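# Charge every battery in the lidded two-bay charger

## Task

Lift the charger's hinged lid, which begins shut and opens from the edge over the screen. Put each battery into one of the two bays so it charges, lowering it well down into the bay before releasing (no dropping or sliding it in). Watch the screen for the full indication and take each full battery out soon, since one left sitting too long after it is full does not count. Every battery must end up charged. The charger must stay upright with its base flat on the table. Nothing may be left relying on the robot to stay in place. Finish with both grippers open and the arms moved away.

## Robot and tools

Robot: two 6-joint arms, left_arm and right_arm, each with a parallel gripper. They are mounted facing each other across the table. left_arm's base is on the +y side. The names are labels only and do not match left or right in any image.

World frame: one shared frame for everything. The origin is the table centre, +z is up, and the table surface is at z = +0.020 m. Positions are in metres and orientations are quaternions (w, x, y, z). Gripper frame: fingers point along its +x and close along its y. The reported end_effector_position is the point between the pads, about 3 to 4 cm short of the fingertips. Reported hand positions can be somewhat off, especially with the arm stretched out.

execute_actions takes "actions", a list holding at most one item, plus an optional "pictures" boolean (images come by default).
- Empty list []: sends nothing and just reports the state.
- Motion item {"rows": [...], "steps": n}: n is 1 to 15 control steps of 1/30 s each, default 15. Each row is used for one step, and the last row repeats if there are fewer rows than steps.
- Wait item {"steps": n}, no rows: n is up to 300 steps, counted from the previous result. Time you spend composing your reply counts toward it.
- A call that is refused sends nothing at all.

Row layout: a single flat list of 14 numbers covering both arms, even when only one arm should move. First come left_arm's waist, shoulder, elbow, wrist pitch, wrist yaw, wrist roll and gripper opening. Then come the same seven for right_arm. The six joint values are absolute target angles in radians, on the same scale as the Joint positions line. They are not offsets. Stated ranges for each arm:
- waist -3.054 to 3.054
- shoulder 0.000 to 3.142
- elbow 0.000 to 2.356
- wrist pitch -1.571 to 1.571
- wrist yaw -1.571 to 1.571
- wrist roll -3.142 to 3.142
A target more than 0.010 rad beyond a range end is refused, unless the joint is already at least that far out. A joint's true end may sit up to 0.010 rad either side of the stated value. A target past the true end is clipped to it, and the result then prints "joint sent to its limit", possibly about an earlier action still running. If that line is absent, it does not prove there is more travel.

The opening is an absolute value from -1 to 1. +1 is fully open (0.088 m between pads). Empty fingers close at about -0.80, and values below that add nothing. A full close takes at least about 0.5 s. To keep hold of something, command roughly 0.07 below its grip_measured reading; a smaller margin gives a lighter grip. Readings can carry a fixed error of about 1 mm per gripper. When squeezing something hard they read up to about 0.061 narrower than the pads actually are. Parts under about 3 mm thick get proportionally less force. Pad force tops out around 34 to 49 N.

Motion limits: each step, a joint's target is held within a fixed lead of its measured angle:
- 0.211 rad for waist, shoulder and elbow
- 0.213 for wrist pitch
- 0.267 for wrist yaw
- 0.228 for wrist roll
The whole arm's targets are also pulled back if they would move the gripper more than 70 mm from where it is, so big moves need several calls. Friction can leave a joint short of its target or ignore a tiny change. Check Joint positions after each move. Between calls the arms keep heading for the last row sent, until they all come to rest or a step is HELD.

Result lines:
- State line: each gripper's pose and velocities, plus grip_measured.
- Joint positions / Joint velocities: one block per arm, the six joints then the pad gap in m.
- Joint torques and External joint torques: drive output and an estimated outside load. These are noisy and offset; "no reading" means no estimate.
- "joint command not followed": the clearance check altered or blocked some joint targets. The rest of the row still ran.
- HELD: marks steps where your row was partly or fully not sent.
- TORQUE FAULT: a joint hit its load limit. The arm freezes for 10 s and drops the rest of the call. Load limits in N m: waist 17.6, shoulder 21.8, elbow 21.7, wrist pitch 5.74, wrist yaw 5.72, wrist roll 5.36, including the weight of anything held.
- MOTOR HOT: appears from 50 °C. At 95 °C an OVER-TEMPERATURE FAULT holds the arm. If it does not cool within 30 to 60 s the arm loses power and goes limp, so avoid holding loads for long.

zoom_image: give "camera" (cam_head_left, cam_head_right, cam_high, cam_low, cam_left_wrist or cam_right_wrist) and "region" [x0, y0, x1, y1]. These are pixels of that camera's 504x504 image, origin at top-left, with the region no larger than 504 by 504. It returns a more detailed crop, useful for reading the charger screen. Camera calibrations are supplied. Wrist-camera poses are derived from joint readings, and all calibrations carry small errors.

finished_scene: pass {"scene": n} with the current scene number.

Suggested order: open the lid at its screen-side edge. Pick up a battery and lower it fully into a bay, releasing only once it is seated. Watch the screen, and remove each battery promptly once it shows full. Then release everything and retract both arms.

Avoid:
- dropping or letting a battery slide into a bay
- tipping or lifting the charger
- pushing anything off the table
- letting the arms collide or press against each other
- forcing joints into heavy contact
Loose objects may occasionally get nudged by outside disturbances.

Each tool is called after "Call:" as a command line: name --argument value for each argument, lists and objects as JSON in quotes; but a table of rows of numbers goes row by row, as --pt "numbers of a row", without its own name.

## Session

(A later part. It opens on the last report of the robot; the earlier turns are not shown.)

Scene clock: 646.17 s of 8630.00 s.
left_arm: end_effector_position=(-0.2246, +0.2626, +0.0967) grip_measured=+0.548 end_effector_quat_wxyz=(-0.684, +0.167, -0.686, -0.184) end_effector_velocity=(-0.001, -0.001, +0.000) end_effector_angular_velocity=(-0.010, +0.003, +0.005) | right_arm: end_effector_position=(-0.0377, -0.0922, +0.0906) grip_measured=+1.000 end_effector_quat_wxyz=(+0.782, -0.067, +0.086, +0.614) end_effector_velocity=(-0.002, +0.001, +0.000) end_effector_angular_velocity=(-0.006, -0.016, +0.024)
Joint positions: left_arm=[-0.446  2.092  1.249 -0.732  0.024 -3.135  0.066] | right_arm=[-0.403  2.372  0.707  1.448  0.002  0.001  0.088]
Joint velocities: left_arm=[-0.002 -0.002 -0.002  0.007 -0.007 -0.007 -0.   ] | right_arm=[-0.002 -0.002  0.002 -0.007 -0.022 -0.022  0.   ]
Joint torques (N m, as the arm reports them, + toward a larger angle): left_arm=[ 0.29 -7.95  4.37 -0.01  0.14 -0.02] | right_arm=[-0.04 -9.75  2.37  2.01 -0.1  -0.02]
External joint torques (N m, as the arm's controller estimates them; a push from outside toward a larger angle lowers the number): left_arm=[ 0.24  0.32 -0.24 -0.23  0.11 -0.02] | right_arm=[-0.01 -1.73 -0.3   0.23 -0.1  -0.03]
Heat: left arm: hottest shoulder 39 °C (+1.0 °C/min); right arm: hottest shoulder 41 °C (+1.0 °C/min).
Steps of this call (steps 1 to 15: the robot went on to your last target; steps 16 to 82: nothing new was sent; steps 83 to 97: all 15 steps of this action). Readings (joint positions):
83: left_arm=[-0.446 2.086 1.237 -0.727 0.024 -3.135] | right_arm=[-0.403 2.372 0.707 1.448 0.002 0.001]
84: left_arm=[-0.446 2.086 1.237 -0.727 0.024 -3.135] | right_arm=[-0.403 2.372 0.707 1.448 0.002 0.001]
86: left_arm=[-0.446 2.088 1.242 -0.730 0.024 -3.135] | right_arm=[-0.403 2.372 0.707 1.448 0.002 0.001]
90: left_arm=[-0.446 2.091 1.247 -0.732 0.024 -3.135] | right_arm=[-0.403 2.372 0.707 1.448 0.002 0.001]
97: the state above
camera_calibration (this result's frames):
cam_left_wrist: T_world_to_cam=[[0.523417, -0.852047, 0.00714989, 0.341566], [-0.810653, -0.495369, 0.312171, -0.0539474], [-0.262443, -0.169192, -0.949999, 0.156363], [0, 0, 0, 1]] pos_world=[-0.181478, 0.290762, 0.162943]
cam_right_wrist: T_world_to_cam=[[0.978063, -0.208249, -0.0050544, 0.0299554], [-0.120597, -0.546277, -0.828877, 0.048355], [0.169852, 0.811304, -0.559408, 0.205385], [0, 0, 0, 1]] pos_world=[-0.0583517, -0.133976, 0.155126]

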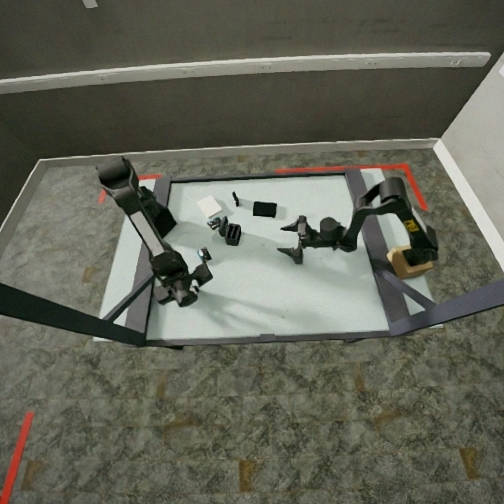

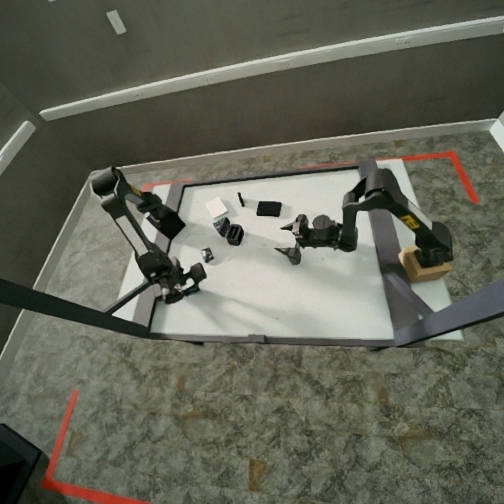

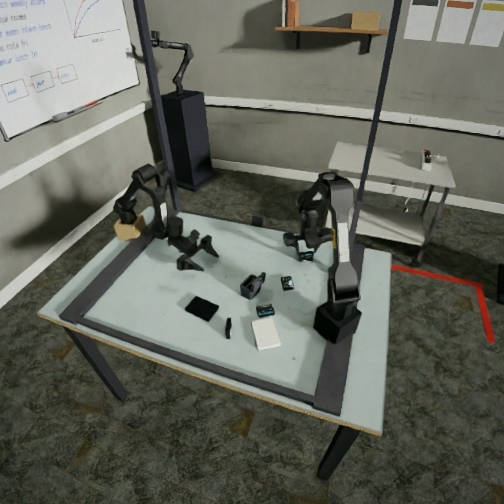

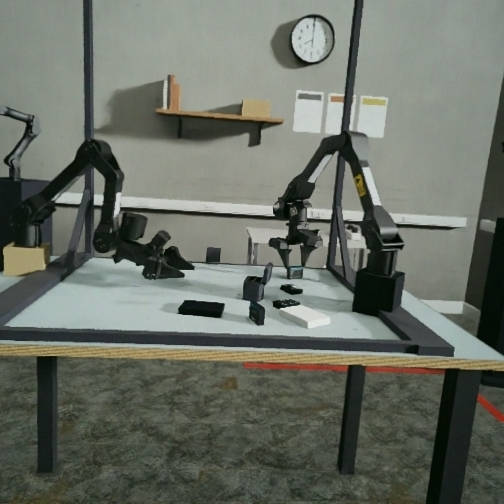

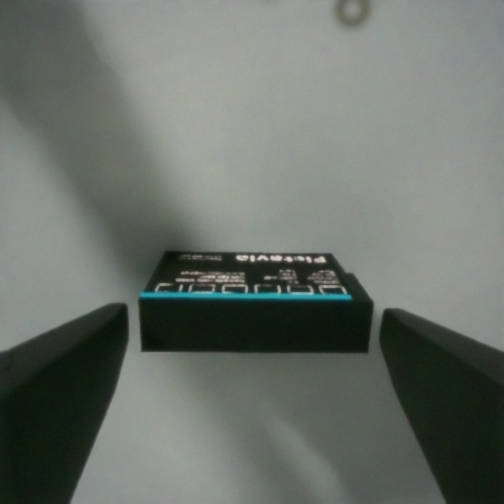

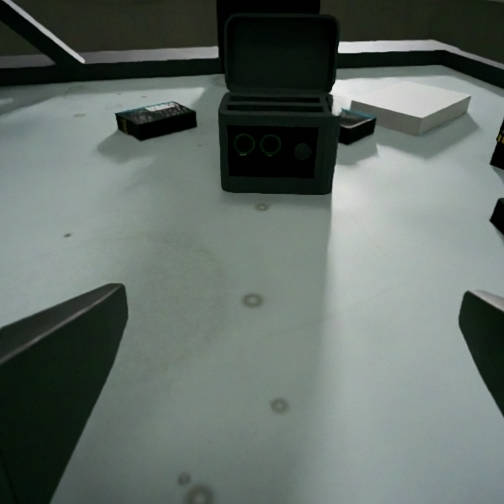

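Close, lift, roll back, swing.

Call:
execute_actions --actions '[{"rows":[[-0.444,2.105,1.256,-0.734,0.026,-3.138,0.5,-0.403,2.36,0.7,1.45,0,0,1],[-0.444,2.105,1.256,-0.734,0.026,-3.138,0.45,-0.403,2.36,0.7,1.45,0,0,1],[-0.444,2.105,1.256,-0.734,0.026,-3.138,0.41,-0.403,2.36,0.7,1.45,0,0,1],[-0.444,2.105,1.256,-0.734,0.026,-3.138,0.38,-0.403,2.36,0.7,1.45,0,0,1],[-0.444,2.105,1.256,-0.734,0.026,-3.138,0.35,-0.403,2.36,0.7,1.45,0,0,1],[-0.444,2.105,1.256,-0.734,0.026,-3.138,0.32,-0.403,2.36,0.7,1.45,0,0,1],[-0.444,2.105,1.256,-0.734,0.026,-3.138,0.29,-0.403,2.36,0.7,1.45,0,0,1],[-0.444,2.105,1.256,-0.734,0.026,-3.138,0.26,-0.403,2.36,0.7,1.45,0,0,1],[-0.444,2.105,1.256,-0.734,0.026,-3.138,0.225,-0.403,2.36,0.7,1.45,0,0,1]]}]' --pictures false

Call:
execute_actions --actions '[{"rows":[[-0.444,2.085,1.258,-0.74,0.026,-3.138,0.225,-0.403,2.36,0.7,1.45,0,0,1],[-0.444,2.072,1.262,-0.752,0.026,-3.138,0.225,-0.403,2.36,0.7,1.45,0,0,1],[-0.444,2.061,1.266,-0.766,0.026,-3.138,0.225,-0.403,2.36,0.7,1.45,0,0,1],[-0.444,2.05,1.27,-0.78,0.026,-3.138,0.225,-0.403,2.36,0.7,1.45,0,0,1],[-0.444,2.039,1.274,-0.795,0.026,-3.138,0.225,-0.403,2.36,0.7,1.45,0,0,1],[-0.444,2.028,1.278,-0.81,0.026,-3.11,0.225,-0.403,2.36,0.7,1.45,0,0,1],[-0.444,2.017,1.282,-0.825,0.026,-3.06,0.225,-0.403,2.36,0.7,1.45,0,0,1],[-0.444,2.006,1.286,-0.84,0.026,-3.0,0.225,-0.403,2.36,0.7,1.45,0,0,1],[-0.444,1.995,1.29,-0.855,0.026,-2.93,0.225,-0.403,2.36,0.7,1.45,0,0,1],[-0.444,1.984,1.294,-0.87,0.026,0.053,0.225,-0.403,2.36,0.7,1.45,0,0,1],[-0.444,1.973,1.298,-0.885,0.026,0.053,0.225,-0.403,2.36,0.7,1.45,0,0,1],[-0.444,1.962,1.301,-0.9,0.026,0.053,0.225,-0.403,2.36,0.7,1.45,0,0,1],[-0.444,1.951,1.304,-0.914,0.026,0.053,0.225,-0.403,2.36,0.7,1.45,0,0,1],[-0.444,1.94,1.307,-0.927,0.026,0.053,0.225,-0.403,2.36,0.7,1.45,0,0,1],[-0.444,1.932,1.31,-0.937,0.026,0.053,0.225,-0.403,2.36,0.7,1.45,0,0,1]]}]' --pictures false

Call:
execute_actions --actions '[{"steps":22}]' --pictures false

Call:
execute_actions --actions '[{"rows":[[-0.435,1.932,1.31,-0.937,0.026,0.053,0.225,-0.403,2.36,0.7,1.45,0,0,1],[-0.42,1.932,1.31,-0.937,0.026,0.053,0.225,-0.403,2.36,0.7,1.45,0,0,1],[-0.4,1.932,1.31,-0.937,0.026,0.053,0.225,-0.403,2.36,0.7,1.45,0,0,1],[-0.375,1.932,1.31,-0.937,0.026,0.053,0.225,-0.403,2.36,0.7,1.45,0,0,1],[-0.345,1.932,1.31,-0.937,0.026,0.053,0.225,-0.403,2.36,0.7,1.45,0,0,1],[-0.313,1.932,1.31,-0.937,0.026,0.053,0.225,-0.403,2.36,0.7,1.45,0,0,1],[-0.281,1.932,1.31,-0.937,0.026,0.053,0.225,-0.403,2.36,0.7,1.45,0,0,1],[-0.249,1.932,1.31,-0.937,0.026,0.053,0.225,-0.403,2.36,0.7,1.45,0,0,1],[-0.217,1.932,1.31,-0.937,0.026,0.053,0.225,-0.403,2.36,0.7,1.45,0,0,1],[-0.185,1.932,1.31,-0.937,0.026,0.053,0.225,-0.403,2.36,0.7,1.45,0,0,1],[-0.153,1.932,1.31,-0.937,0.026,0.053,0.225,-0.403,2.36,0.7,1.45,0,0,1],[-0.121,1.932,1.31,-0.937,0.026,0.053,0.225,-0.403,2.36,0.7,1.45,0,0,1],[-0.089,1.932,1.31,-0.937,0.026,0.053,0.225,-0.403,2.36,0.7,1.45,0,0,1],[-0.057,1.932,1.31,-0.937,0.026,0.053,0.225,-0.403,2.36,0.7,1.45,0,0,1],[-0.025,1.932,1.31,-0.937,0.026,0.053,0.225,-0.403,2.36,0.7,1.45,0,0,1]]}]' --pictures false

Call:
execute_actions --actions '[{"rows":[[0.007,1.932,1.31,-0.937,0.026,0.053,0.225,-0.403,2.36,0.7,1.45,0,0,1],[0.039,1.932,1.31,-0.937,0.026,0.053,0.225,-0.403,2.36,0.7,1.45,0,0,1],[0.071,1.932,1.31,-0.937,0.026,0.053,0.225,-0.403,2.36,0.7,1.45,0,0,1],[0.103,1.932,1.31,-0.937,0.026,0.053,0.225,-0.403,2.36,0.7,1.45,0,0,1],[0.135,1.932,1.31,-0.937,0.026,0.053,0.225,-0.403,2.36,0.7,1.45,0,0,1],[0.167,1.932,1.31,-0.937,0.026,0.053,0.225,-0.403,2.36,0.7,1.45,0,0,1],[0.199,1.932,1.31,-0.937,0.026,0.053,0.225,-0.403,2.36,0.7,1.45,0,0,1],[0.231,1.932,1.31,-0.937,0.026,0.053,0.225,-0.403,2.36,0.7,1.45,0,0,1],[0.263,1.932,1.31,-0.937,0.026,0.053,0.225,-0.403,2.36,0.7,1.45,0,0,1],[0.295,1.932,1.31,-0.937,0.026,0.053,0.225,-0.403,2.36,0.7,1.45,0,0,1],[0.325,1.932,1.31,-0.937,0.026,0.053,0.225,-0.403,2.36,0.7,1.45,0,0,1],[0.35,1.932,1.31,-0.937,0.026,0.053,0.225,-0.403,2.36,0.7,1.45,0,0,1],[0.37,1.932,1.31,-0.937,0.026,0.053,0.225,-0.403,2.36,0.7,1.45,0,0,1],[0.385,1.932,1.31,-0.937,0.026,0.053,0.225,-0.403,2.36,0.7,1.45,0,0,1],[0.393,1.932,1.31,-0.937,0.026,0.053,0.225,-0.403,2.36,0.7,1.45,0,0,1]]}]' --pictures false

Call:
execute_actions --actions '[{"rows":[[0.396,1.93,1.3,-0.933,0.026,0.053,0.225,-0.403,2.36,0.7,1.45,0,0,1],[0.398,1.929,1.293,-0.927,0.026,0.053,0.225,-0.403,2.36,0.7,1.45,0,0,1],[0.398,1.928,1.287,-0.922,0.026,0.053,0.225,-0.403,2.36,0.7,1.45,0,0,1],[0.398,1.927,1.281,-0.917,0.026,0.053,0.225,-0.403,2.36,0.7,1.45,0,0,1],[0.398,1.926,1.275,-0.912,0.026,0.053,0.225,-0.403,2.36,0.7,1.45,0,0,1],[0.398,1.925,1.269,-0.907,0.026,0.053,0.225,-0.403,2.36,0.7,1.45,0,0,1],[0.398,1.925,1.263,-0.902,0.026,0.053,0.225,-0.403,2.36,0.7,1.45,0,0,1],[0.398,1.925,1.257,-0.897,0.026,0.053,0.225,-0.403,2.36,0.7,1.45,0,0,1]]}]'

Call:
zoom_image --camera "cam_left_wrist" --region '[135,215,255,305]'

Scene clock: 660.13 s of 8630.00 s.
left_arm: end_effector_position=(-0.2248, +0.2626, +0.0969) grip_measured=+0.294 end_effector_quat_wxyz=(-0.684, +0.167, -0.686, -0.184) end_effector_velocity=(+0.003, +0.004, +0.002) end_effector_angular_velocity=(+0.002, -0.019, -0.000) | right_arm: end_effector_position=(-0.0377, -0.0922, +0.0906) grip_measured=+1.000 end_effector_quat_wxyz=(+0.782, -0.067, +0.086, +0.614) end_effector_velocity=(-0.003, -0.001, -0.006) end_effector_angular_velocity=(-0.027, +0.004, +0.021)
Joint positions: left_arm=[-0.446  2.092  1.249 -0.733  0.024 -3.135  0.053] | right_arm=[-0.403  2.372  0.707  1.448  0.002  0.001  0.088]
Joint velocities: left_arm=[-0.007 -0.007 -0.002 -0.022 -0.007 -0.007 -0.   ] | right_arm=[-0.002  0.002 -0.002 -0.022 -0.022 -0.007  0.   ]
Joint torques (N m, as the arm reports them, + toward a larger angle): left_arm=[ 0.35 -7.89  4.38  0.08  0.06 -0.04] | right_arm=[-0.03 -9.75  2.38  2.01 -0.11 -0.02]
External joint torques (N m, as the arm's controller estimates them; a push from outside toward a larger angle lowers the number): left_arm=[ 0.4   0.4  -0.19 -0.11  0.03 -0.03] | right_arm=[-0.04 -1.82 -0.23  0.25 -0.1  -0.03]
Heat: left arm: hottest shoulder 38 °C (+0.0 °C/min); right arm: hottest shoulder 41 °C (+1.0 °C/min).
Steps of this call (steps 1 to 15: the robot went on to your last target; steps 16 to 404: nothing new was sent; steps 405 to 419: all 15 steps of this action). Readings (joint positions):
405: left_arm=[-0.446 2.092 1.249 -0.732 0.024 -3.135] | right_arm=[-0.403 2.372 0.707 1.448 0.002 0.001]
406: left_arm=[-0.446 2.092 1.249 -0.732 0.024 -3.135] | right_arm=[-0.403 2.372 0.707 1.448 0.002 0.001]
408: left_arm=[-0.446 2.092 1.249 -0.732 0.024 -3.135] | right_arm=[-0.403 2.372 0.707 1.448 0.002 0.001]
412: left_arm=[-0.446 2.092 1.249 -0.733 0.024 -3.135] | right_arm=[-0.403 2.372 0.707 1.448 0.002 0.001]
419: the state above

Scene clock: 660.63 s of 8630.00 s.
left_arm: end_effector_position=(-0.2172, +0.2668, +0.1473) grip_measured=+0.294 end_effector_quat_wxyz=(-0.706, +0.001, -0.708, -0.019) end_effector_velocity=(+0.027, +0.015, +0.126) end_effector_angular_velocity=(-0.021, +0.061, -1.929) | right_arm: end_effector_position=(-0.0377, -0.0922, +0.0906) grip_measured=+1.000 end_effector_quat_wxyz=(+0.782, -0.067, +0.086, +0.614) end_effector_velocity=(-0.000, -0.001, -0.004) end_effector_angular_velocity=(-0.019, +0.014, +0.003)
Joint positions: left_arm=[-0.446  1.972  1.295 -0.904  0.024 -2.661  0.053] | right_arm=[-0.403  2.372  0.707  1.448  0.002  0.001  0.088]
Joint velocities: left_arm=[-0.002 -0.32   0.085 -0.388 -0.007  1.927 -0.   ] | right_arm=[-0.002 -0.002 -0.002 -0.022 -0.007  0.007  0.   ]
Joint torques (N m, as the arm reports them, + toward a larger angle): left_arm=[  0.36 -10.77   4.78   0.01   0.05   0.17] | right_arm=[-0.04 -9.75  2.38  2.01 -0.1  -0.02]
External joint torques (N m, as the arm's controller estimates them; a push from outside toward a larger angle lowers the number): left_arm=[ 0.41 -3.27 -0.02 -0.18  0.05  0.17] | right_arm=[-0.07 -1.85 -0.19  0.28 -0.09 -0.03]
Heat: left arm: hottest shoulder 38 °C (+0.0 °C/min); right arm: hottest shoulder 41 °C (+1.0 °C/min).
Steps of this call (steps 1 to 15: all 15 steps of this action). Readings (joint positions):
1: left_arm=[-0.446 2.092 1.250 -0.734 0.024 -3.135] | right_arm=[-0.403 2.372 0.707 1.448 0.002 0.001]
2: left_arm=[-0.446 2.092 1.251 -0.737 0.024 -3.135] | right_arm=[-0.403 2.372 0.707 1.448 0.002 0.001]
4: left_arm=[-0.446 2.089 1.255 -0.753 0.024 -3.135] | right_arm=[-0.403 2.372 0.707 1.448 0.002 0.001]
8: left_arm=[-0.446 2.058 1.265 -0.805 0.024 -3.088] | right_arm=[-0.403 2.372 0.707 1.448 0.002 0.001]
15: the state above

Scene clock: 661.37 s of 8630.00 s.
left_arm: end_effector_position=(-0.2152, +0.2679, +0.1578) grip_measured=+0.295 end_effector_quat_wxyz=(+0.534, +0.460, +0.548, -0.450) end_effector_velocity=(+0.001, +0.002, +0.000) end_effector_angular_velocity=(-0.014, +0.037, -1.934) | right_arm: end_effector_position=(-0.0377, -0.0922, +0.0906) grip_measured=+1.000 end_effector_quat_wxyz=(+0.782, -0.067, +0.086, +0.614) end_effector_velocity=(-0.002, -0.001, -0.003) end_effector_angular_velocity=(-0.020, -0.030, +0.018)
Joint positions: left_arm=[-0.446  1.946  1.304 -0.936  0.024 -1.235  0.053] | right_arm=[-0.403  2.372  0.707  1.448  0.002  0.001  0.088]
Joint velocities: left_arm=[-0.007 -0.002 -0.002 -0.007 -0.007  1.927 -0.   ] | right_arm=[ 0.002  0.002 -0.002 -0.007 -0.007 -0.037  0.   ]
Joint torques (N m, as the arm reports them, + toward a larger angle): left_arm=[  0.23 -10.68   4.96   0.07   0.01   0.16] | right_arm=[-0.02 -9.76  2.38  2.02 -0.11 -0.02]
External joint torques (N m, as the arm's controller estimates them; a push from outside toward a larger angle lowers the number): left_arm=[ 0.27 -2.8  -0.14 -0.17  0.05  0.16] | right_arm=[-0.06 -1.78 -0.23  0.24 -0.1  -0.03]
Heat: left arm: hottest shoulder 38 °C (+0.0 °C/min); right arm: hottest shoulder 41 °C (+0.0 °C/min).
Steps of this call (steps 1 to 22: the robot went on to your last target). Readings (joint positions):
1: left_arm=[-0.446 1.963 1.298 -0.915 0.024 -2.596] | right_arm=[-0.403 2.372 0.707 1.448 0.002 0.001]
2: left_arm=[-0.446 1.955 1.300 -0.922 0.024 -2.531] | right_arm=[-0.403 2.372 0.707 1.448 0.002 0.001]
4: left_arm=[-0.446 1.947 1.303 -0.928 0.024 -2.402] | right_arm=[-0.403 2.372 0.707 1.448 0.002 0.001]
8: left_arm=[-0.446 1.946 1.304 -0.935 0.024 -2.143] | right_arm=[-0.403 2.372 0.707 1.448 0.002 0.001]
22: the state above

Scene clock: 661.87 s of 8630.00 s.
left_arm: end_effector_position=(-0.1427, +0.1758, +0.1578) grip_measured=+0.295 end_effector_quat_wxyz=(+0.363, +0.600, +0.383, -0.601) end_effector_velocity=(+0.247, -0.218, -0.001) end_effector_angular_velocity=(-0.027, +0.032, -0.981) | right_arm: end_effector_position=(-0.0377, -0.0922, +0.0906) grip_measured=+1.000 end_effector_quat_wxyz=(+0.782, -0.067, +0.086, +0.614) end_effector_velocity=(+0.004, -0.001, +0.001) end_effector_angular_velocity=(-0.001, +0.006, -0.016)
Joint positions: left_arm=[-0.106  1.946  1.304 -0.936  0.028 -0.262  0.053] | right_arm=[-0.403  2.372  0.707  1.448  0.002  0.001  0.088]
Joint velocities: left_arm=[ 0.945 -0.002 -0.007 -0.007 -0.007  1.927 -0.   ] | right_arm=[-0.007 -0.007 -0.002 -0.007  0.007  0.007  0.   ]
Joint torques (N m, as the arm reports them, + toward a larger angle): left_arm=[  0.18 -10.54   4.91   0.14  -0.12   0.18] | right_arm=[-0.03 -9.76  2.38  2.01 -0.1  -0.02]
External joint torques (N m, as the arm's controller estimates them; a push from outside toward a larger angle lowers the number): left_arm=[ 0.22 -2.66 -0.05 -0.09 -0.12  0.18] | right_arm=[ 0.03 -1.68 -0.29  0.22 -0.11 -0.03]
Heat: left arm: hottest shoulder 38 °C (+0.0 °C/min); right arm: hottest shoulder 41 °C (+0.0 °C/min).
Steps of this call (steps 1 to 15: all 15 steps of this action). Readings (joint positions):
1: left_arm=[-0.446 1.946 1.304 -0.936 0.024 -1.170] | right_arm=[-0.403 2.372 0.707 1.448 0.002 0.001]
2: left_arm=[-0.444 1.946 1.304 -0.936 0.025 -1.105] | right_arm=[-0.403 2.372 0.707 1.448 0.002 0.001]
4: left_arm=[-0.427 1.946 1.304 -0.936 0.027 -0.975] | right_arm=[-0.403 2.372 0.707 1.448 0.002 0.001]
8: left_arm=[-0.334 1.946 1.304 -0.936 0.028 -0.716] | right_arm=[-0.403 2.372 0.707 1.448 0.002 0.001]
15: the state above

Scene clock: 662.37 s of 8630.00 s.
left_arm: end_effector_position=(-0.0034, +0.0991, +0.1578) grip_measured=+0.295 end_effector_quat_wxyz=(+0.409, +0.567, +0.426, -0.575) end_effector_velocity=(+0.209, -0.056, +0.000) end_effector_angular_velocity=(-0.003, -0.037, +0.600) | right_arm: end_effector_position=(-0.0377, -0.0922, +0.0906) grip_measured=+1.000 end_effector_quat_wxyz=(+0.782, -0.067, +0.086, +0.614) end_effector_velocity=(+0.004, -0.002, -0.001) end_effector_angular_velocity=(-0.013, -0.024, -0.019)
Joint positions: left_arm=[ 0.355  1.946  1.304 -0.936  0.025  0.048  0.053] | right_arm=[-0.403  2.372  0.707  1.448  0.002  0.001  0.088]
Joint velocities: left_arm=[ 0.608 -0.002 -0.002 -0.007 -0.037  0.007 -0.   ] | right_arm=[-0.002 -0.002 -0.002 -0.007  0.022 -0.022  0.   ]
Joint torques (N m, as the arm reports them, + toward a larger angle): left_arm=[ -1.16 -10.79   4.77   0.13   0.05   0.14] | right_arm=[-0.03 -9.76  2.38  2.01 -0.11 -0.02]
External joint torques (N m, as the arm's controller estimates them; a push from outside toward a larger angle lowers the number): left_arm=[ 0.1  -2.87 -0.32 -0.14 -0.08  0.12] | right_arm=[-0.02 -1.77 -0.24  0.24 -0.11 -0.03]
Heat: left arm: hottest shoulder 38 °C (+0.0 °C/min); right arm: hottest shoulder 41 °C (+0.0 °C/min).
Steps of this call (steps 1 to 15: all 15 steps of this action). Readings (joint positions):
1: left_arm=[-0.074 1.946 1.304 -0.936 0.028 -0.198] | right_arm=[-0.403 2.372 0.707 1.448 0.002 0.001]
2: left_arm=[-0.043 1.946 1.304 -0.936 0.028 -0.133] | right_arm=[-0.403 2.372 0.707 1.448 0.002 0.001]
4: left_arm=[0.020 1.946 1.304 -0.936 0.028 -0.036] | right_arm=[-0.403 2.372 0.707 1.448 0.002 0.001]
8: left_arm=[0.148 1.946 1.304 -0.936 0.028 0.031] | right_arm=[-0.403 2.372 0.707 1.448 0.002 0.001]
15: the state above

Scene clock: 662.87 s of 8630.00 s.
left_arm: end_effector_position=(+0.0120, +0.1004, +0.1493) grip_measured=+0.295 end_effector_quat_wxyz=(+0.420, +0.559, +0.437, -0.566) end_effector_velocity=(-0.002, -0.002, -0.001) end_effector_angular_velocity=(-0.015, +0.011, +0.005) | right_arm: end_effector_position=(-0.0377, -0.0922, +0.0906) grip_measured=+1.000 end_effector_quat_wxyz=(+0.782, -0.067, +0.086, +0.614) end_effector_velocity=(-0.005, -0.000, +0.001) end_effector_angular_velocity=(+0.002, -0.003, +0.025)
Joint positions: left_arm=[ 0.397  1.942  1.262 -0.899  0.024  0.05   0.053] | right_arm=[-0.403  2.372  0.707  1.448  0.002  0.001  0.088]
Joint velocities: left_arm=[-0.002 -0.002 -0.007  0.022  0.007 -0.007 -0.   ] | right_arm=[ 0.002 -0.002 -0.007  0.007 -0.022 -0.007  0.   ]
Joint torques (N m, as the arm reports them, + toward a larger angle): left_arm=[  0.08 -10.91   3.52   0.28   0.05   0.18] | right_arm=[-0.03 -9.75  2.37  2.01 -0.1  -0.02]
External joint torques (N m, as the arm's controller estimates them; a push from outside toward a larger angle lowers the number): left_arm=[ 0.09 -3.19 -1.53 -0.03  0.03  0.18] | right_arm=[-0.04 -1.75 -0.23  0.24 -0.1  -0.03]
Heat: left arm: hottest shoulder 38 °C (+0.0 °C/min); right arm: hottest shoulder 41 °C (+0.0 °C/min).
Steps of this call (steps 1 to 15: all 15 steps of this action). Readings (joint positions):
1: left_arm=[0.373 1.946 1.304 -0.936 0.024 0.048] | right_arm=[-0.403 2.372 0.707 1.448 0.002 0.001]
2: left_arm=[0.385 1.946 1.304 -0.935 0.024 0.048] | right_arm=[-0.403 2.372 0.707 1.448 0.002 0.001]
4: left_arm=[0.396 1.945 1.299 -0.927 0.024 0.049] | right_arm=[-0.403 2.372 0.707 1.448 0.002 0.001]
8: left_arm=[0.397 1.942 1.277 -0.911 0.024 0.050] | right_arm=[-0.403 2.372 0.707 1.448 0.002 0.001]
15: the state above
camera_calibration (this result's frames):
cam_left_wrist: T_world_to_cam=[[-0.974758, 0.216489, 0.0545835, -0.0172917], [0.222346, 0.919137, 0.325192, -0.115282], [0.0202307, 0.32912, -0.944071, 0.186644], [0, 0, 0, 1]] pos_world=[0.00500126, 0.0482752, 0.214638]
cam_right_wrist: T_world_to_cam=[[0.978063, -0.208249, -0.0050544, 0.0299554], [-0.120597, -0.546277, -0.828877, 0.048355], [0.169852, 0.811304, -0.559408, 0.205385], [0, 0, 0, 1]] pos_world=[-0.0583517, -0.133976, 0.155126]

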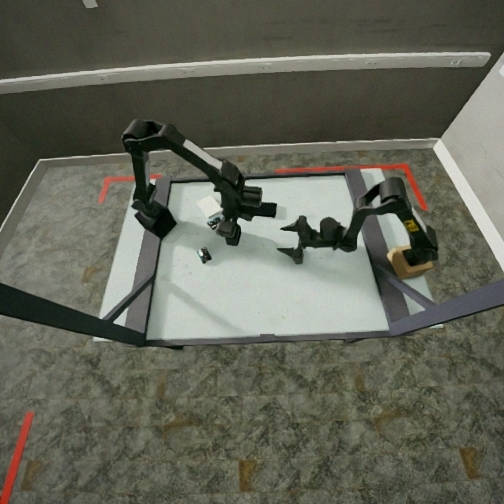

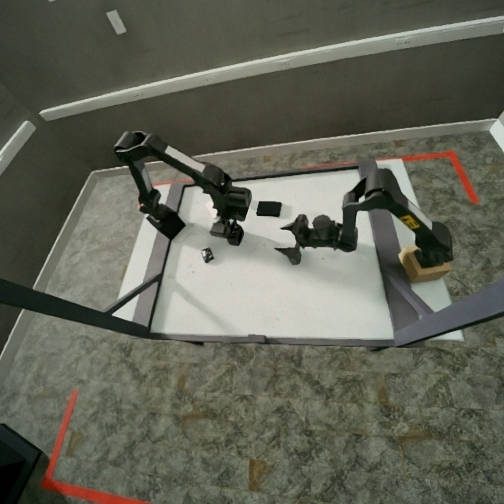

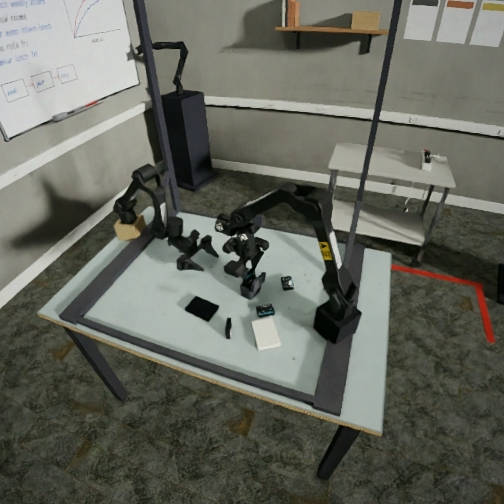

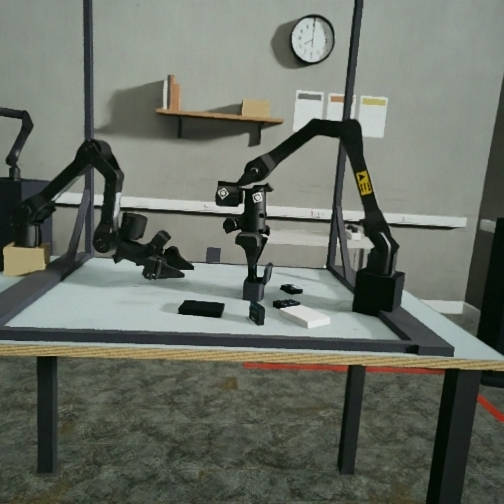

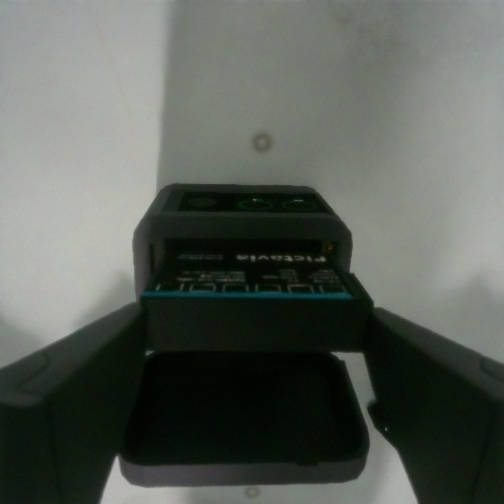

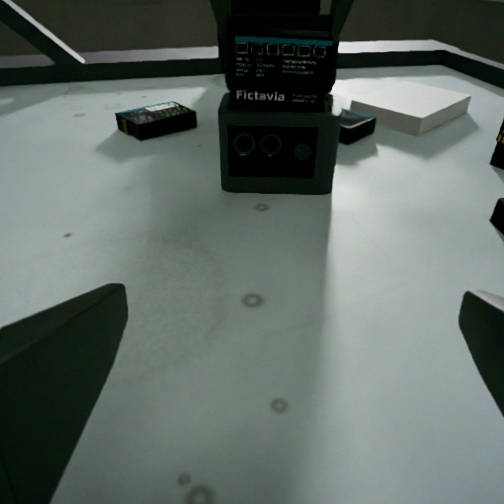

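Region (135, 215, 255, 305) of cam_left_wrist's 504x504 image, scaled by 4.200, with more detail than that image has; it fills the top 378 rows of this view, and the rest is white.

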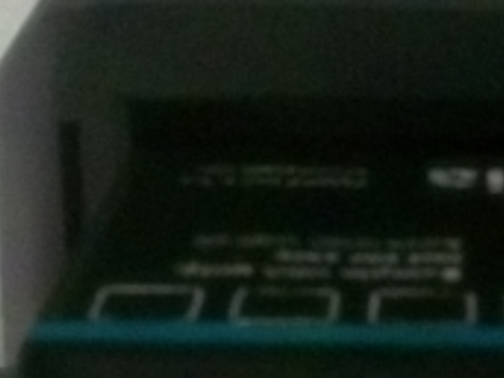

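Call:
execute_actions --actions '[{"rows":[[0.398,1.94,1.268,-0.9,0.026,0.053,0.225,-0.403,2.36,0.7,1.45,0,0,1],[0.398,1.95,1.274,-0.903,0.026,0.053,0.225,-0.403,2.36,0.7,1.45,0,0,1],[0.398,1.955,1.278,-0.905,0.026,0.053,0.225,-0.403,2.36,0.7,1.45,0,0,1],[0.398,1.959,1.278,-0.905,0.026,0.053,0.225,-0.403,2.36,0.7,1.45,0,0,1]]}]'

Call:
zoom_image --camera "cam_left_wrist" --region '[135,205,375,305]'

Scene clock: 666.67 s of 8630.00 s.
left_arm: end_effector_position=(+0.0118, +0.0995, +0.1494) grip_measured=+0.295 end_effector_quat_wxyz=(+0.420, +0.560, +0.437, -0.565) end_effector_velocity=(-0.001, +0.005, -0.002) end_effector_angular_velocity=(+0.019, +0.003, +0.034) | right_arm: end_effector_position=(-0.0377, -0.0922, +0.0906) grip_measured=+1.000 end_effector_quat_wxyz=(+0.782, -0.067, +0.086, +0.614) end_effector_velocity=(+0.002, -0.001, +0.002) end_effector_angular_velocity=(+0.006, -0.007, +0.001)
Joint positions: left_arm=[ 0.397  1.947  1.269 -0.903  0.024  0.05   0.053] | right_arm=[-0.403  2.372  0.707  1.448  0.002  0.001  0.088]
Joint velocities: left_arm=[-0.002  0.002 -0.007 -0.007  0.007 -0.037 -0.   ] | right_arm=[-0.007 -0.002 -0.002  0.007 -0.007 -0.007  0.   ]
Joint torques (N m, as the arm reports them, + toward a larger angle): left_arm=[ 0.13 -7.73  5.2   0.13  0.08  0.16] | right_arm=[-0.04 -9.75  2.38  2.01 -0.1  -0.02]
External joint torques (N m, as the arm's controller estimates them; a push from outside toward a larger angle lowers the number): left_arm=[ 0.14  0.03  0.13 -0.17  0.06  0.16] | right_arm=[ 0.03 -1.78 -0.23  0.24 -0.11 -0.03]
Heat: left arm: hottest shoulder 39 °C (+2.0 °C/min); right arm: hottest shoulder 41 °C (+0.0 °C/min).
Steps of this call (steps 1 to 15: the robot went on to your last target; steps 16 to 99: nothing new was sent; steps 100 to 114: all 15 steps of this action). Readings (joint positions):
100: left_arm=[0.397 1.942 1.262 -0.899 0.024 0.050] | right_arm=[-0.403 2.372 0.707 1.448 0.002 0.001]
101: left_arm=[0.397 1.942 1.262 -0.899 0.024 0.050] | right_arm=[-0.403 2.372 0.707 1.448 0.002 0.001]
103: left_arm=[0.397 1.942 1.264 -0.901 0.024 0.050] | right_arm=[-0.403 2.372 0.707 1.448 0.002 0.001]
107: left_arm=[0.397 1.945 1.269 -0.902 0.024 0.050] | right_arm=[-0.403 2.372 0.707 1.448 0.002 0.001]
114: the state above
camera_calibration (this result's frames):
cam_left_wrist: T_world_to_cam=[[-0.974781, 0.216387, 0.0545818, -0.0172866], [0.22221, 0.91853, 0.326995, -0.114615], [0.0206225, 0.330877, -0.943449, 0.186762], [0, 0, 0, 1]] pos_world=[0.00476646, 0.0472224, 0.214623]
cam_right_wrist: T_world_to_cam=[[0.978063, -0.208249, -0.0050544, 0.0299554], [-0.120597, -0.546277, -0.828877, 0.048355], [0.169852, 0.811304, -0.559408, 0.205385], [0, 0, 0, 1]] pos_world=[-0.0583517, -0.133976, 0.155126]

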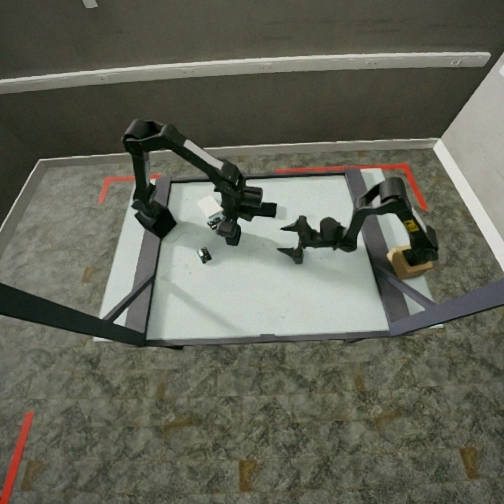

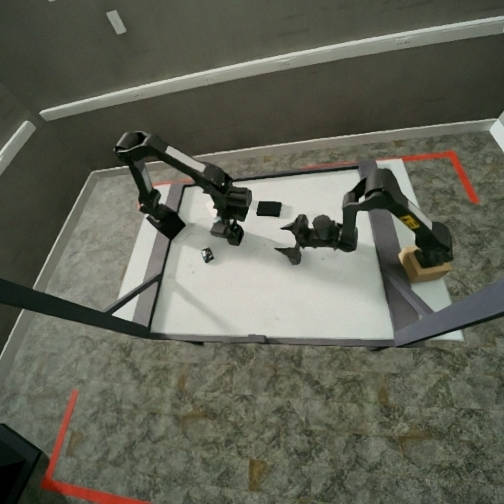

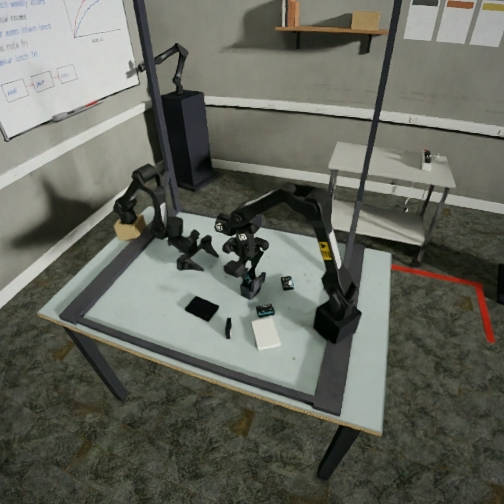

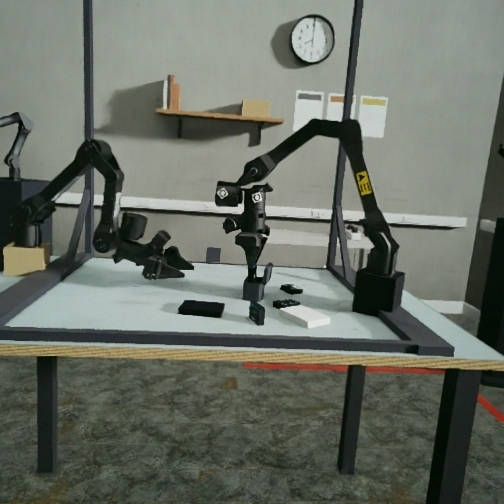

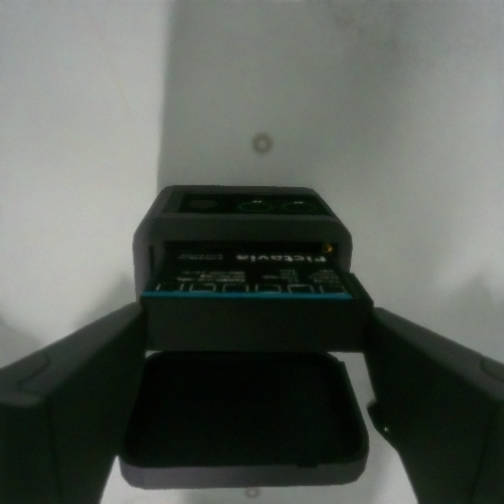

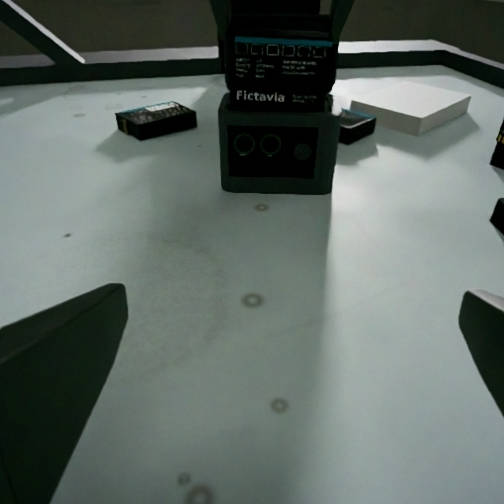

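Region (135, 205, 375, 305) of cam_left_wrist's 504x504 image, scaled by 2.100, with more detail than that image has; it fills the top 210 rows of this view, and the rest is white.

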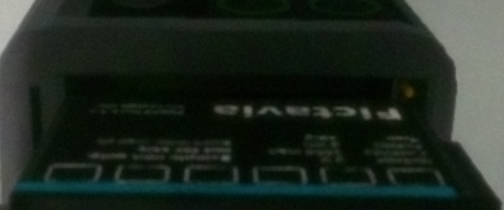

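Call:
execute_actions --actions '[{"rows":[[0.398,1.959,1.27,-0.898,0.026,0.053,0.225,-0.403,2.36,0.7,1.45,0,0,1],[0.398,1.959,1.264,-0.894,0.026,0.053,0.225,-0.403,2.36,0.7,1.45,0,0,1],[0.398,1.959,1.264,-0.894,0.026,0.053,0.225,-0.403,2.36,0.7,1.45,0,0,1],[0.398,1.961,1.262,-0.89,0.026,0.053,0.225,-0.403,2.36,0.7,1.45,0,0,1],[0.398,1.963,1.26,-0.886,0.026,0.053,0.225,-0.403,2.36,0.7,1.45,0,0,1],[0.398,1.965,1.258,-0.882,0.026,0.053,0.225,-0.403,2.36,0.7,1.45,0,0,1],[0.398,1.967,1.256,-0.878,0.026,0.053,0.225,-0.403,2.36,0.7,1.45,0,0,1],[0.398,1.969,1.254,-0.874,0.026,0.053,0.225,-0.403,2.36,0.7,1.45,0,0,1],[0.398,1.971,1.252,-0.87,0.026,0.053,0.225,-0.403,2.36,0.7,1.45,0,0,1],[0.398,1.973,1.25,-0.866,0.026,0.053,0.225,-0.403,2.36,0.7,1.45,0,0,1],[0.398,1.975,1.248,-0.862,0.026,0.053,0.225,-0.403,2.36,0.7,1.45,0,0,1],[0.398,1.977,1.246,-0.858,0.026,0.053,0.225,-0.403,2.36,0.7,1.45,0,0,1]]}]' --pictures false

Call:
execute_actions --actions '[{"steps":6}]' --pictures false

Scene clock: 672.80 s of 8630.00 s.
left_arm: end_effector_position=(+0.0114, +0.0976, +0.1396) grip_measured=+0.295 end_effector_quat_wxyz=(+0.421, +0.558, +0.436, -0.567) end_effector_velocity=(-0.001, +0.006, -0.013) end_effector_angular_velocity=(+0.028, +0.001, +0.005) | right_arm: end_effector_position=(-0.0377, -0.0922, +0.0906) grip_measured=+1.000 end_effector_quat_wxyz=(+0.782, -0.067, +0.086, +0.614) end_effector_velocity=(-0.002, -0.000, -0.001) end_effector_angular_velocity=(-0.008, -0.004, +0.011)
Joint positions: left_arm=[ 0.397  1.965  1.252 -0.862  0.024  0.05   0.053] | right_arm=[-0.403  2.372  0.707  1.448  0.002  0.001  0.088]
Joint velocities: left_arm=[-0.002  0.022 -0.027  0.022  0.007 -0.007 -0.   ] | right_arm=[ 0.002 -0.002 -0.002 -0.007 -0.007 -0.007  0.   ]
Joint torques (N m, as the arm reports them, + toward a larger angle): left_arm=[ 0.07 -7.92  3.5   0.26  0.04  0.16] | right_arm=[-0.02 -9.76  2.38  2.01 -0.1  -0.02]
External joint torques (N m, as the arm's controller estimates them; a push from outside toward a larger angle lowers the number): left_arm=[ 0.08  0.16 -1.62 -0.06  0.03  0.16] | right_arm=[-0.02 -1.78 -0.24  0.24 -0.1  -0.03]
Heat: left arm: hottest shoulder 38 °C (+1.0 °C/min); right arm: hottest shoulder 41 °C (+0.0 °C/min).
Steps of this call (steps 1 to 15: the robot went on to your last target; steps 16 to 169: nothing new was sent; steps 170 to 184: all 15 steps of this action). Readings (joint positions):
170: left_arm=[0.397 1.947 1.270 -0.903 0.024 0.050] | right_arm=[-0.403 2.372 0.707 1.448 0.002 0.001]
171: left_arm=[0.397 1.947 1.270 -0.903 0.024 0.050] | right_arm=[-0.403 2.372 0.707 1.448 0.002 0.001]
173: left_arm=[0.397 1.948 1.270 -0.898 0.024 0.050] | right_arm=[-0.403 2.372 0.707 1.448 0.002 0.001]
177: left_arm=[0.397 1.952 1.265 -0.885 0.024 0.050] | right_arm=[-0.403 2.372 0.707 1.448 0.002 0.001]
184: the state above

Scene clock: 673.00 s of 8630.00 s.
left_arm: end_effector_position=(+0.0113, +0.0975, +0.1392) grip_measured=+0.295 end_effector_quat_wxyz=(+0.421, +0.558, +0.436, -0.567) end_effector_velocity=(-0.001, +0.001, -0.001) end_effector_angular_velocity=(-0.004, -0.007, -0.000) | right_arm: end_effector_position=(-0.0377, -0.0922, +0.0906) grip_measured=+1.000 end_effector_quat_wxyz=(+0.782, -0.067, +0.086, +0.614) end_effector_velocity=(-0.003, -0.001, -0.000) end_effector_angular_velocity=(-0.011, -0.015, +0.024)
Joint positions: left_arm=[ 0.397  1.966  1.252 -0.86   0.024  0.05   0.053] | right_arm=[-0.403  2.372  0.707  1.448  0.002  0.001  0.088]
Joint velocities: left_arm=[-0.007 -0.002 -0.007  0.007 -0.007 -0.007 -0.   ] | right_arm=[-0.002 -0.007 -0.007 -0.007 -0.022 -0.022  0.   ]
Joint torques (N m, as the arm reports them, + toward a larger angle): left_arm=[ 0.23 -7.85  3.41  0.33  0.05  0.14] | right_arm=[-0.02 -9.76  2.37  2.02 -0.1  -0.02]
External joint torques (N m, as the arm's controller estimates them; a push from outside toward a larger angle lowers the number): left_arm=[ 0.32  0.01 -1.64 -0.01  0.03  0.14] | right_arm=[-0.04 -1.77 -0.21  0.25 -0.1  -0.03]
Heat: left arm: hottest shoulder 38 °C (+1.0 °C/min); right arm: hottest shoulder 41 °C (+0.0 °C/min).
Steps of this call (steps 1 to 6: the robot went on to your last target). Readings (joint positions):
1: left_arm=[0.397 1.966 1.252 -0.861 0.024 0.050] | right_arm=[-0.403 2.372 0.707 1.448 0.002 0.001]
2: left_arm=[0.397 1.966 1.252 -0.861 0.024 0.050] | right_arm=[-0.403 2.372 0.707 1.448 0.002 0.001]
4: left_arm=[0.397 1.966 1.252 -0.860 0.024 0.050] | right_arm=[-0.403 2.372 0.707 1.448 0.002 0.001]
6: the state above

In the slot. Continue (drifting slightly inward).

Call:
execute_actions --actions '[{"rows":[[0.398,1.981,1.242,-0.851,0.026,0.053,0.225,-0.403,2.36,0.7,1.45,0,0,1],[0.398,1.984,1.239,-0.844,0.026,0.053,0.225,-0.403,2.36,0.7,1.45,0,0,1],[0.398,1.988,1.235,-0.837,0.026,0.053,0.225,-0.403,2.36,0.7,1.45,0,0,1],[0.398,1.991,1.231,-0.83,0.026,0.053,0.225,-0.403,2.36,0.7,1.45,0,0,1],[0.398,1.995,1.228,-0.822,0.026,0.053,0.225,-0.403,2.36,0.7,1.45,0,0,1],[0.398,1.999,1.224,-0.815,0.026,0.053,0.225,-0.403,2.36,0.7,1.45,0,0,1],[0.398,2.002,1.22,-0.808,0.026,0.053,0.225,-0.403,2.36,0.7,1.45,0,0,1],[0.398,2.006,1.217,-0.801,0.026,0.053,0.225,-0.403,2.36,0.7,1.45,0,0,1],[0.398,2.009,1.213,-0.794,0.026,0.053,0.225,-0.403,2.36,0.7,1.45,0,0,1],[0.398,2.013,1.209,-0.786,0.026,0.053,0.225,-0.403,2.36,0.7,1.45,0,0,1],[0.398,2.016,1.206,-0.78,0.026,0.053,0.225,-0.403,2.36,0.7,1.45,0,0,1],[0.398,2.018,1.204,-0.775,0.026,0.053,0.225,-0.403,2.36,0.7,1.45,0,0,1],[0.398,2.02,1.202,-0.771,0.026,0.053,0.225,-0.403,2.36,0.7,1.45,0,0,1],[0.398,2.022,1.2,-0.767,0.026,0.053,0.225,-0.403,2.36,0.7,1.45,0,0,1],[0.398,2.024,1.198,-0.764,0.026,0.053,0.225,-0.403,2.36,0.7,1.45,0,0,1]]}]' --pictures false

Call:
execute_actions --actions '[{"steps":30}]'

Call:
zoom_image --camera "cam_right_wrist" --region '[222,125,292,170]'

Scene clock: 679.87 s of 8630.00 s.
left_arm: end_effector_position=(+0.0111, +0.0981, +0.1188) grip_measured=+0.295 end_effector_quat_wxyz=(+0.421, +0.557, +0.436, -0.568) end_effector_velocity=(-0.003, -0.008, -0.019) end_effector_angular_velocity=(-0.061, +0.006, -0.015) | right_arm: end_effector_position=(-0.0377, -0.0922, +0.0906) grip_measured=+1.000 end_effector_quat_wxyz=(+0.782, -0.067, +0.086, +0.614) end_effector_velocity=(-0.000, -0.002, -0.006) end_effector_angular_velocity=(-0.024, +0.015, +0.003)
Joint positions: left_arm=[ 0.397  2.001  1.21  -0.781  0.026  0.05   0.053] | right_arm=[-0.403  2.372  0.707  1.448  0.002  0.001  0.088]
Joint velocities: left_arm=[-0.007  0.022 -0.056  0.139 -0.007  0.007  0.   ] | right_arm=[-0.002  0.002 -0.002 -0.022 -0.007  0.007  0.   ]
Joint torques (N m, as the arm reports them, + toward a larger angle): left_arm=[ 0.18 -6.81  3.12  0.54  0.03  0.15] | right_arm=[-0.03 -9.75  2.39  2.01 -0.11 -0.02]
External joint torques (N m, as the arm's controller estimates them; a push from outside toward a larger angle lowers the number): left_arm=[ 0.19  1.19 -1.81  0.19  0.01  0.15] | right_arm=[-0.03 -1.83 -0.2   0.26 -0.11 -0.03]
Heat: left arm: hottest shoulder 38 °C (+1.0 °C/min); right arm: hottest shoulder 41 °C (+0.0 °C/min).
Steps of this call (steps 1 to 15: the robot went on to your last target; steps 16 to 191: nothing new was sent; steps 192 to 206: all 15 steps of this action). Readings (joint positions):
192: left_arm=[0.397 1.966 1.251 -0.859 0.024 0.050] | right_arm=[-0.403 2.372 0.707 1.448 0.002 0.001]
193: left_arm=[0.397 1.967 1.249 -0.856 0.024 0.050] | right_arm=[-0.403 2.372 0.707 1.448 0.002 0.001]
195: left_arm=[0.397 1.970 1.245 -0.847 0.024 0.050] | right_arm=[-0.403 2.372 0.707 1.448 0.002 0.001]
199: left_arm=[0.397 1.982 1.231 -0.822 0.025 0.050] | right_arm=[-0.403 2.372 0.707 1.448 0.002 0.001]
206: the state above

Scene clock: 680.87 s of 8630.00 s.
left_arm: end_effector_position=(+0.0111, +0.0980, +0.1166) grip_measured=+0.295 end_effector_quat_wxyz=(+0.421, +0.557, +0.435, -0.569) end_effector_velocity=(+0.002, -0.002, +0.000) end_effector_angular_velocity=(-0.012, -0.020, -0.010) | right_arm: end_effector_position=(-0.0377, -0.0922, +0.0906) grip_measured=+1.000 end_effector_quat_wxyz=(+0.782, -0.067, +0.086, +0.614) end_effector_velocity=(-0.003, -0.002, -0.002) end_effector_angular_velocity=(-0.013, -0.003, +0.011)
Joint positions: left_arm=[ 0.397  2.004  1.205 -0.771  0.026  0.05   0.053] | right_arm=[-0.403  2.372  0.707  1.448  0.002  0.001  0.088]
Joint velocities: left_arm=[-0.002 -0.002 -0.002  0.007 -0.022  0.007 -0.   ] | right_arm=[ 0.002 -0.002 -0.007 -0.007 -0.007 -0.007  0.   ]
Joint torques (N m, as the arm reports them, + toward a larger angle): left_arm=[ 0.08 -6.93  3.08  0.63  0.02  0.15] | right_arm=[-0.04 -9.76  2.39  2.01 -0.1  -0.02]
External joint torques (N m, as the arm's controller estimates them; a push from outside toward a larger angle lowers the number): left_arm=[ 0.08  1.01 -1.79  0.28  0.01  0.15] | right_arm=[-0.14 -1.82 -0.19  0.26 -0.09 -0.03]
Heat: left arm: hottest shoulder 37 °C (+0.0 °C/min); right arm: hottest shoulder 41 °C (+0.0 °C/min).
Steps of this call (steps 1 to 30: the robot went on to your last target). Readings (joint positions):
1: left_arm=[0.397 2.002 1.209 -0.777 0.026 0.050] | right_arm=[-0.403 2.372 0.707 1.448 0.002 0.001]
2: left_arm=[0.397 2.003 1.207 -0.775 0.026 0.050] | right_arm=[-0.403 2.372 0.707 1.448 0.002 0.001]
4: left_arm=[0.397 2.004 1.206 -0.774 0.026 0.050] | right_arm=[-0.403 2.372 0.707 1.448 0.002 0.001]
8: left_arm=[0.397 2.004 1.205 -0.771 0.026 0.050] | right_arm=[-0.403 2.372 0.707 1.448 0.002 0.001]
30: the state above
All arms were judged still, so your last target was given up. Only a new action makes them travel on or press farther. Fingers that are still opening or closing keep moving.
camera_calibration (this result's frames):
cam_left_wrist: T_world_to_cam=[[-0.974446, 0.217301, 0.0568743, -0.0162014], [0.224019, 0.921646, 0.316835, -0.101512], [0.0164307, 0.321479, -0.946774, 0.157665], [0, 0, 0, 1]] pos_world=[0.00436284, 0.0463933, 0.182357]
cam_right_wrist: T_world_to_cam=[[0.978063, -0.208249, -0.0050544, 0.0299554], [-0.120597, -0.546277, -0.828877, 0.048355], [0.169852, 0.811304, -0.559408, 0.205385], [0, 0, 0, 1]] pos_world=[-0.0583517, -0.133976, 0.155126]

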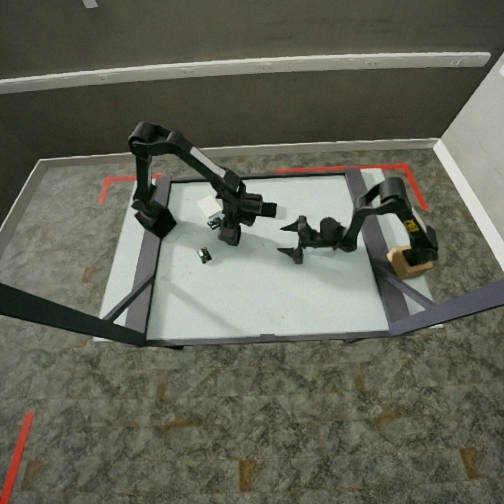

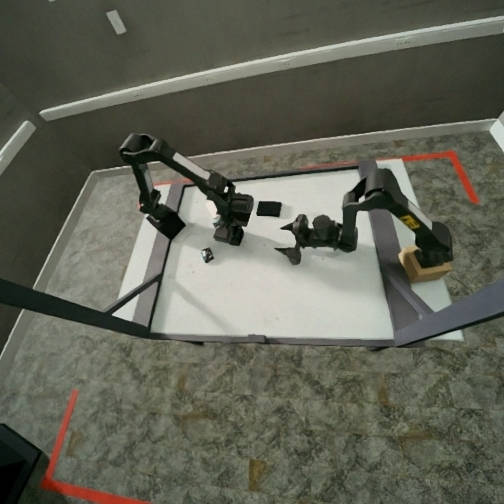

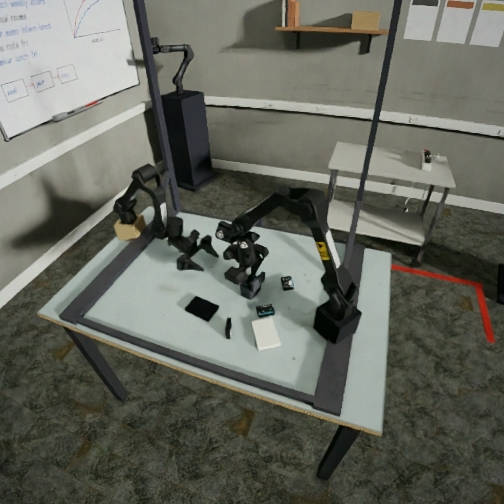

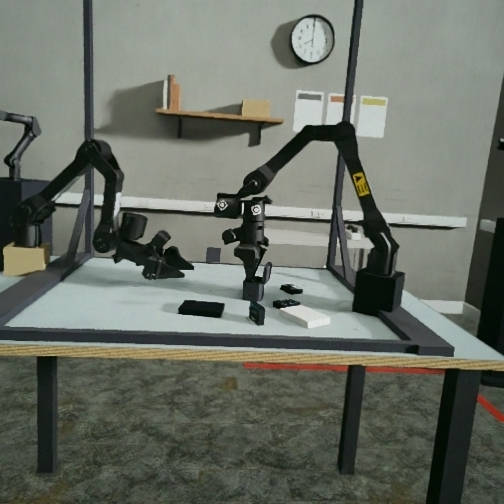

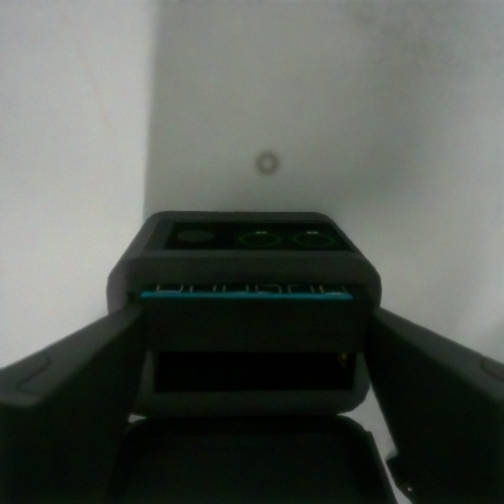

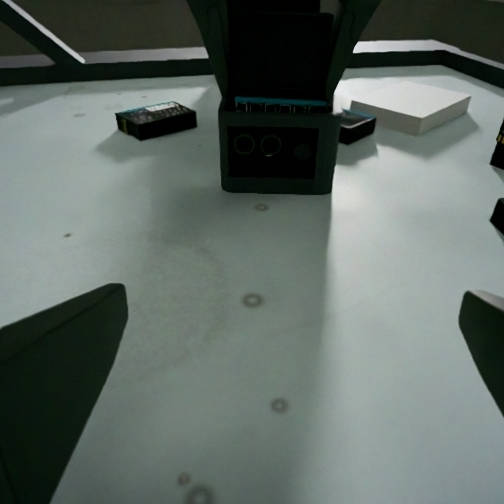

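Region (222, 125, 292, 170) of cam_right_wrist's 504x504 image, scaled by 7.200, with more detail than that image has; it fills the top 324 rows of this view, and the rest is white.

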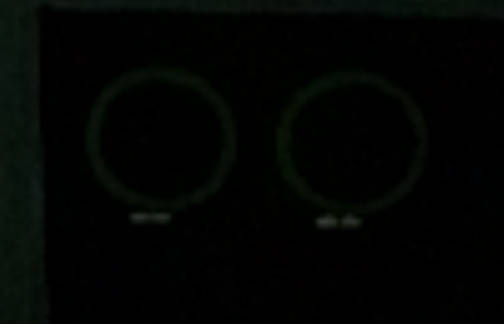

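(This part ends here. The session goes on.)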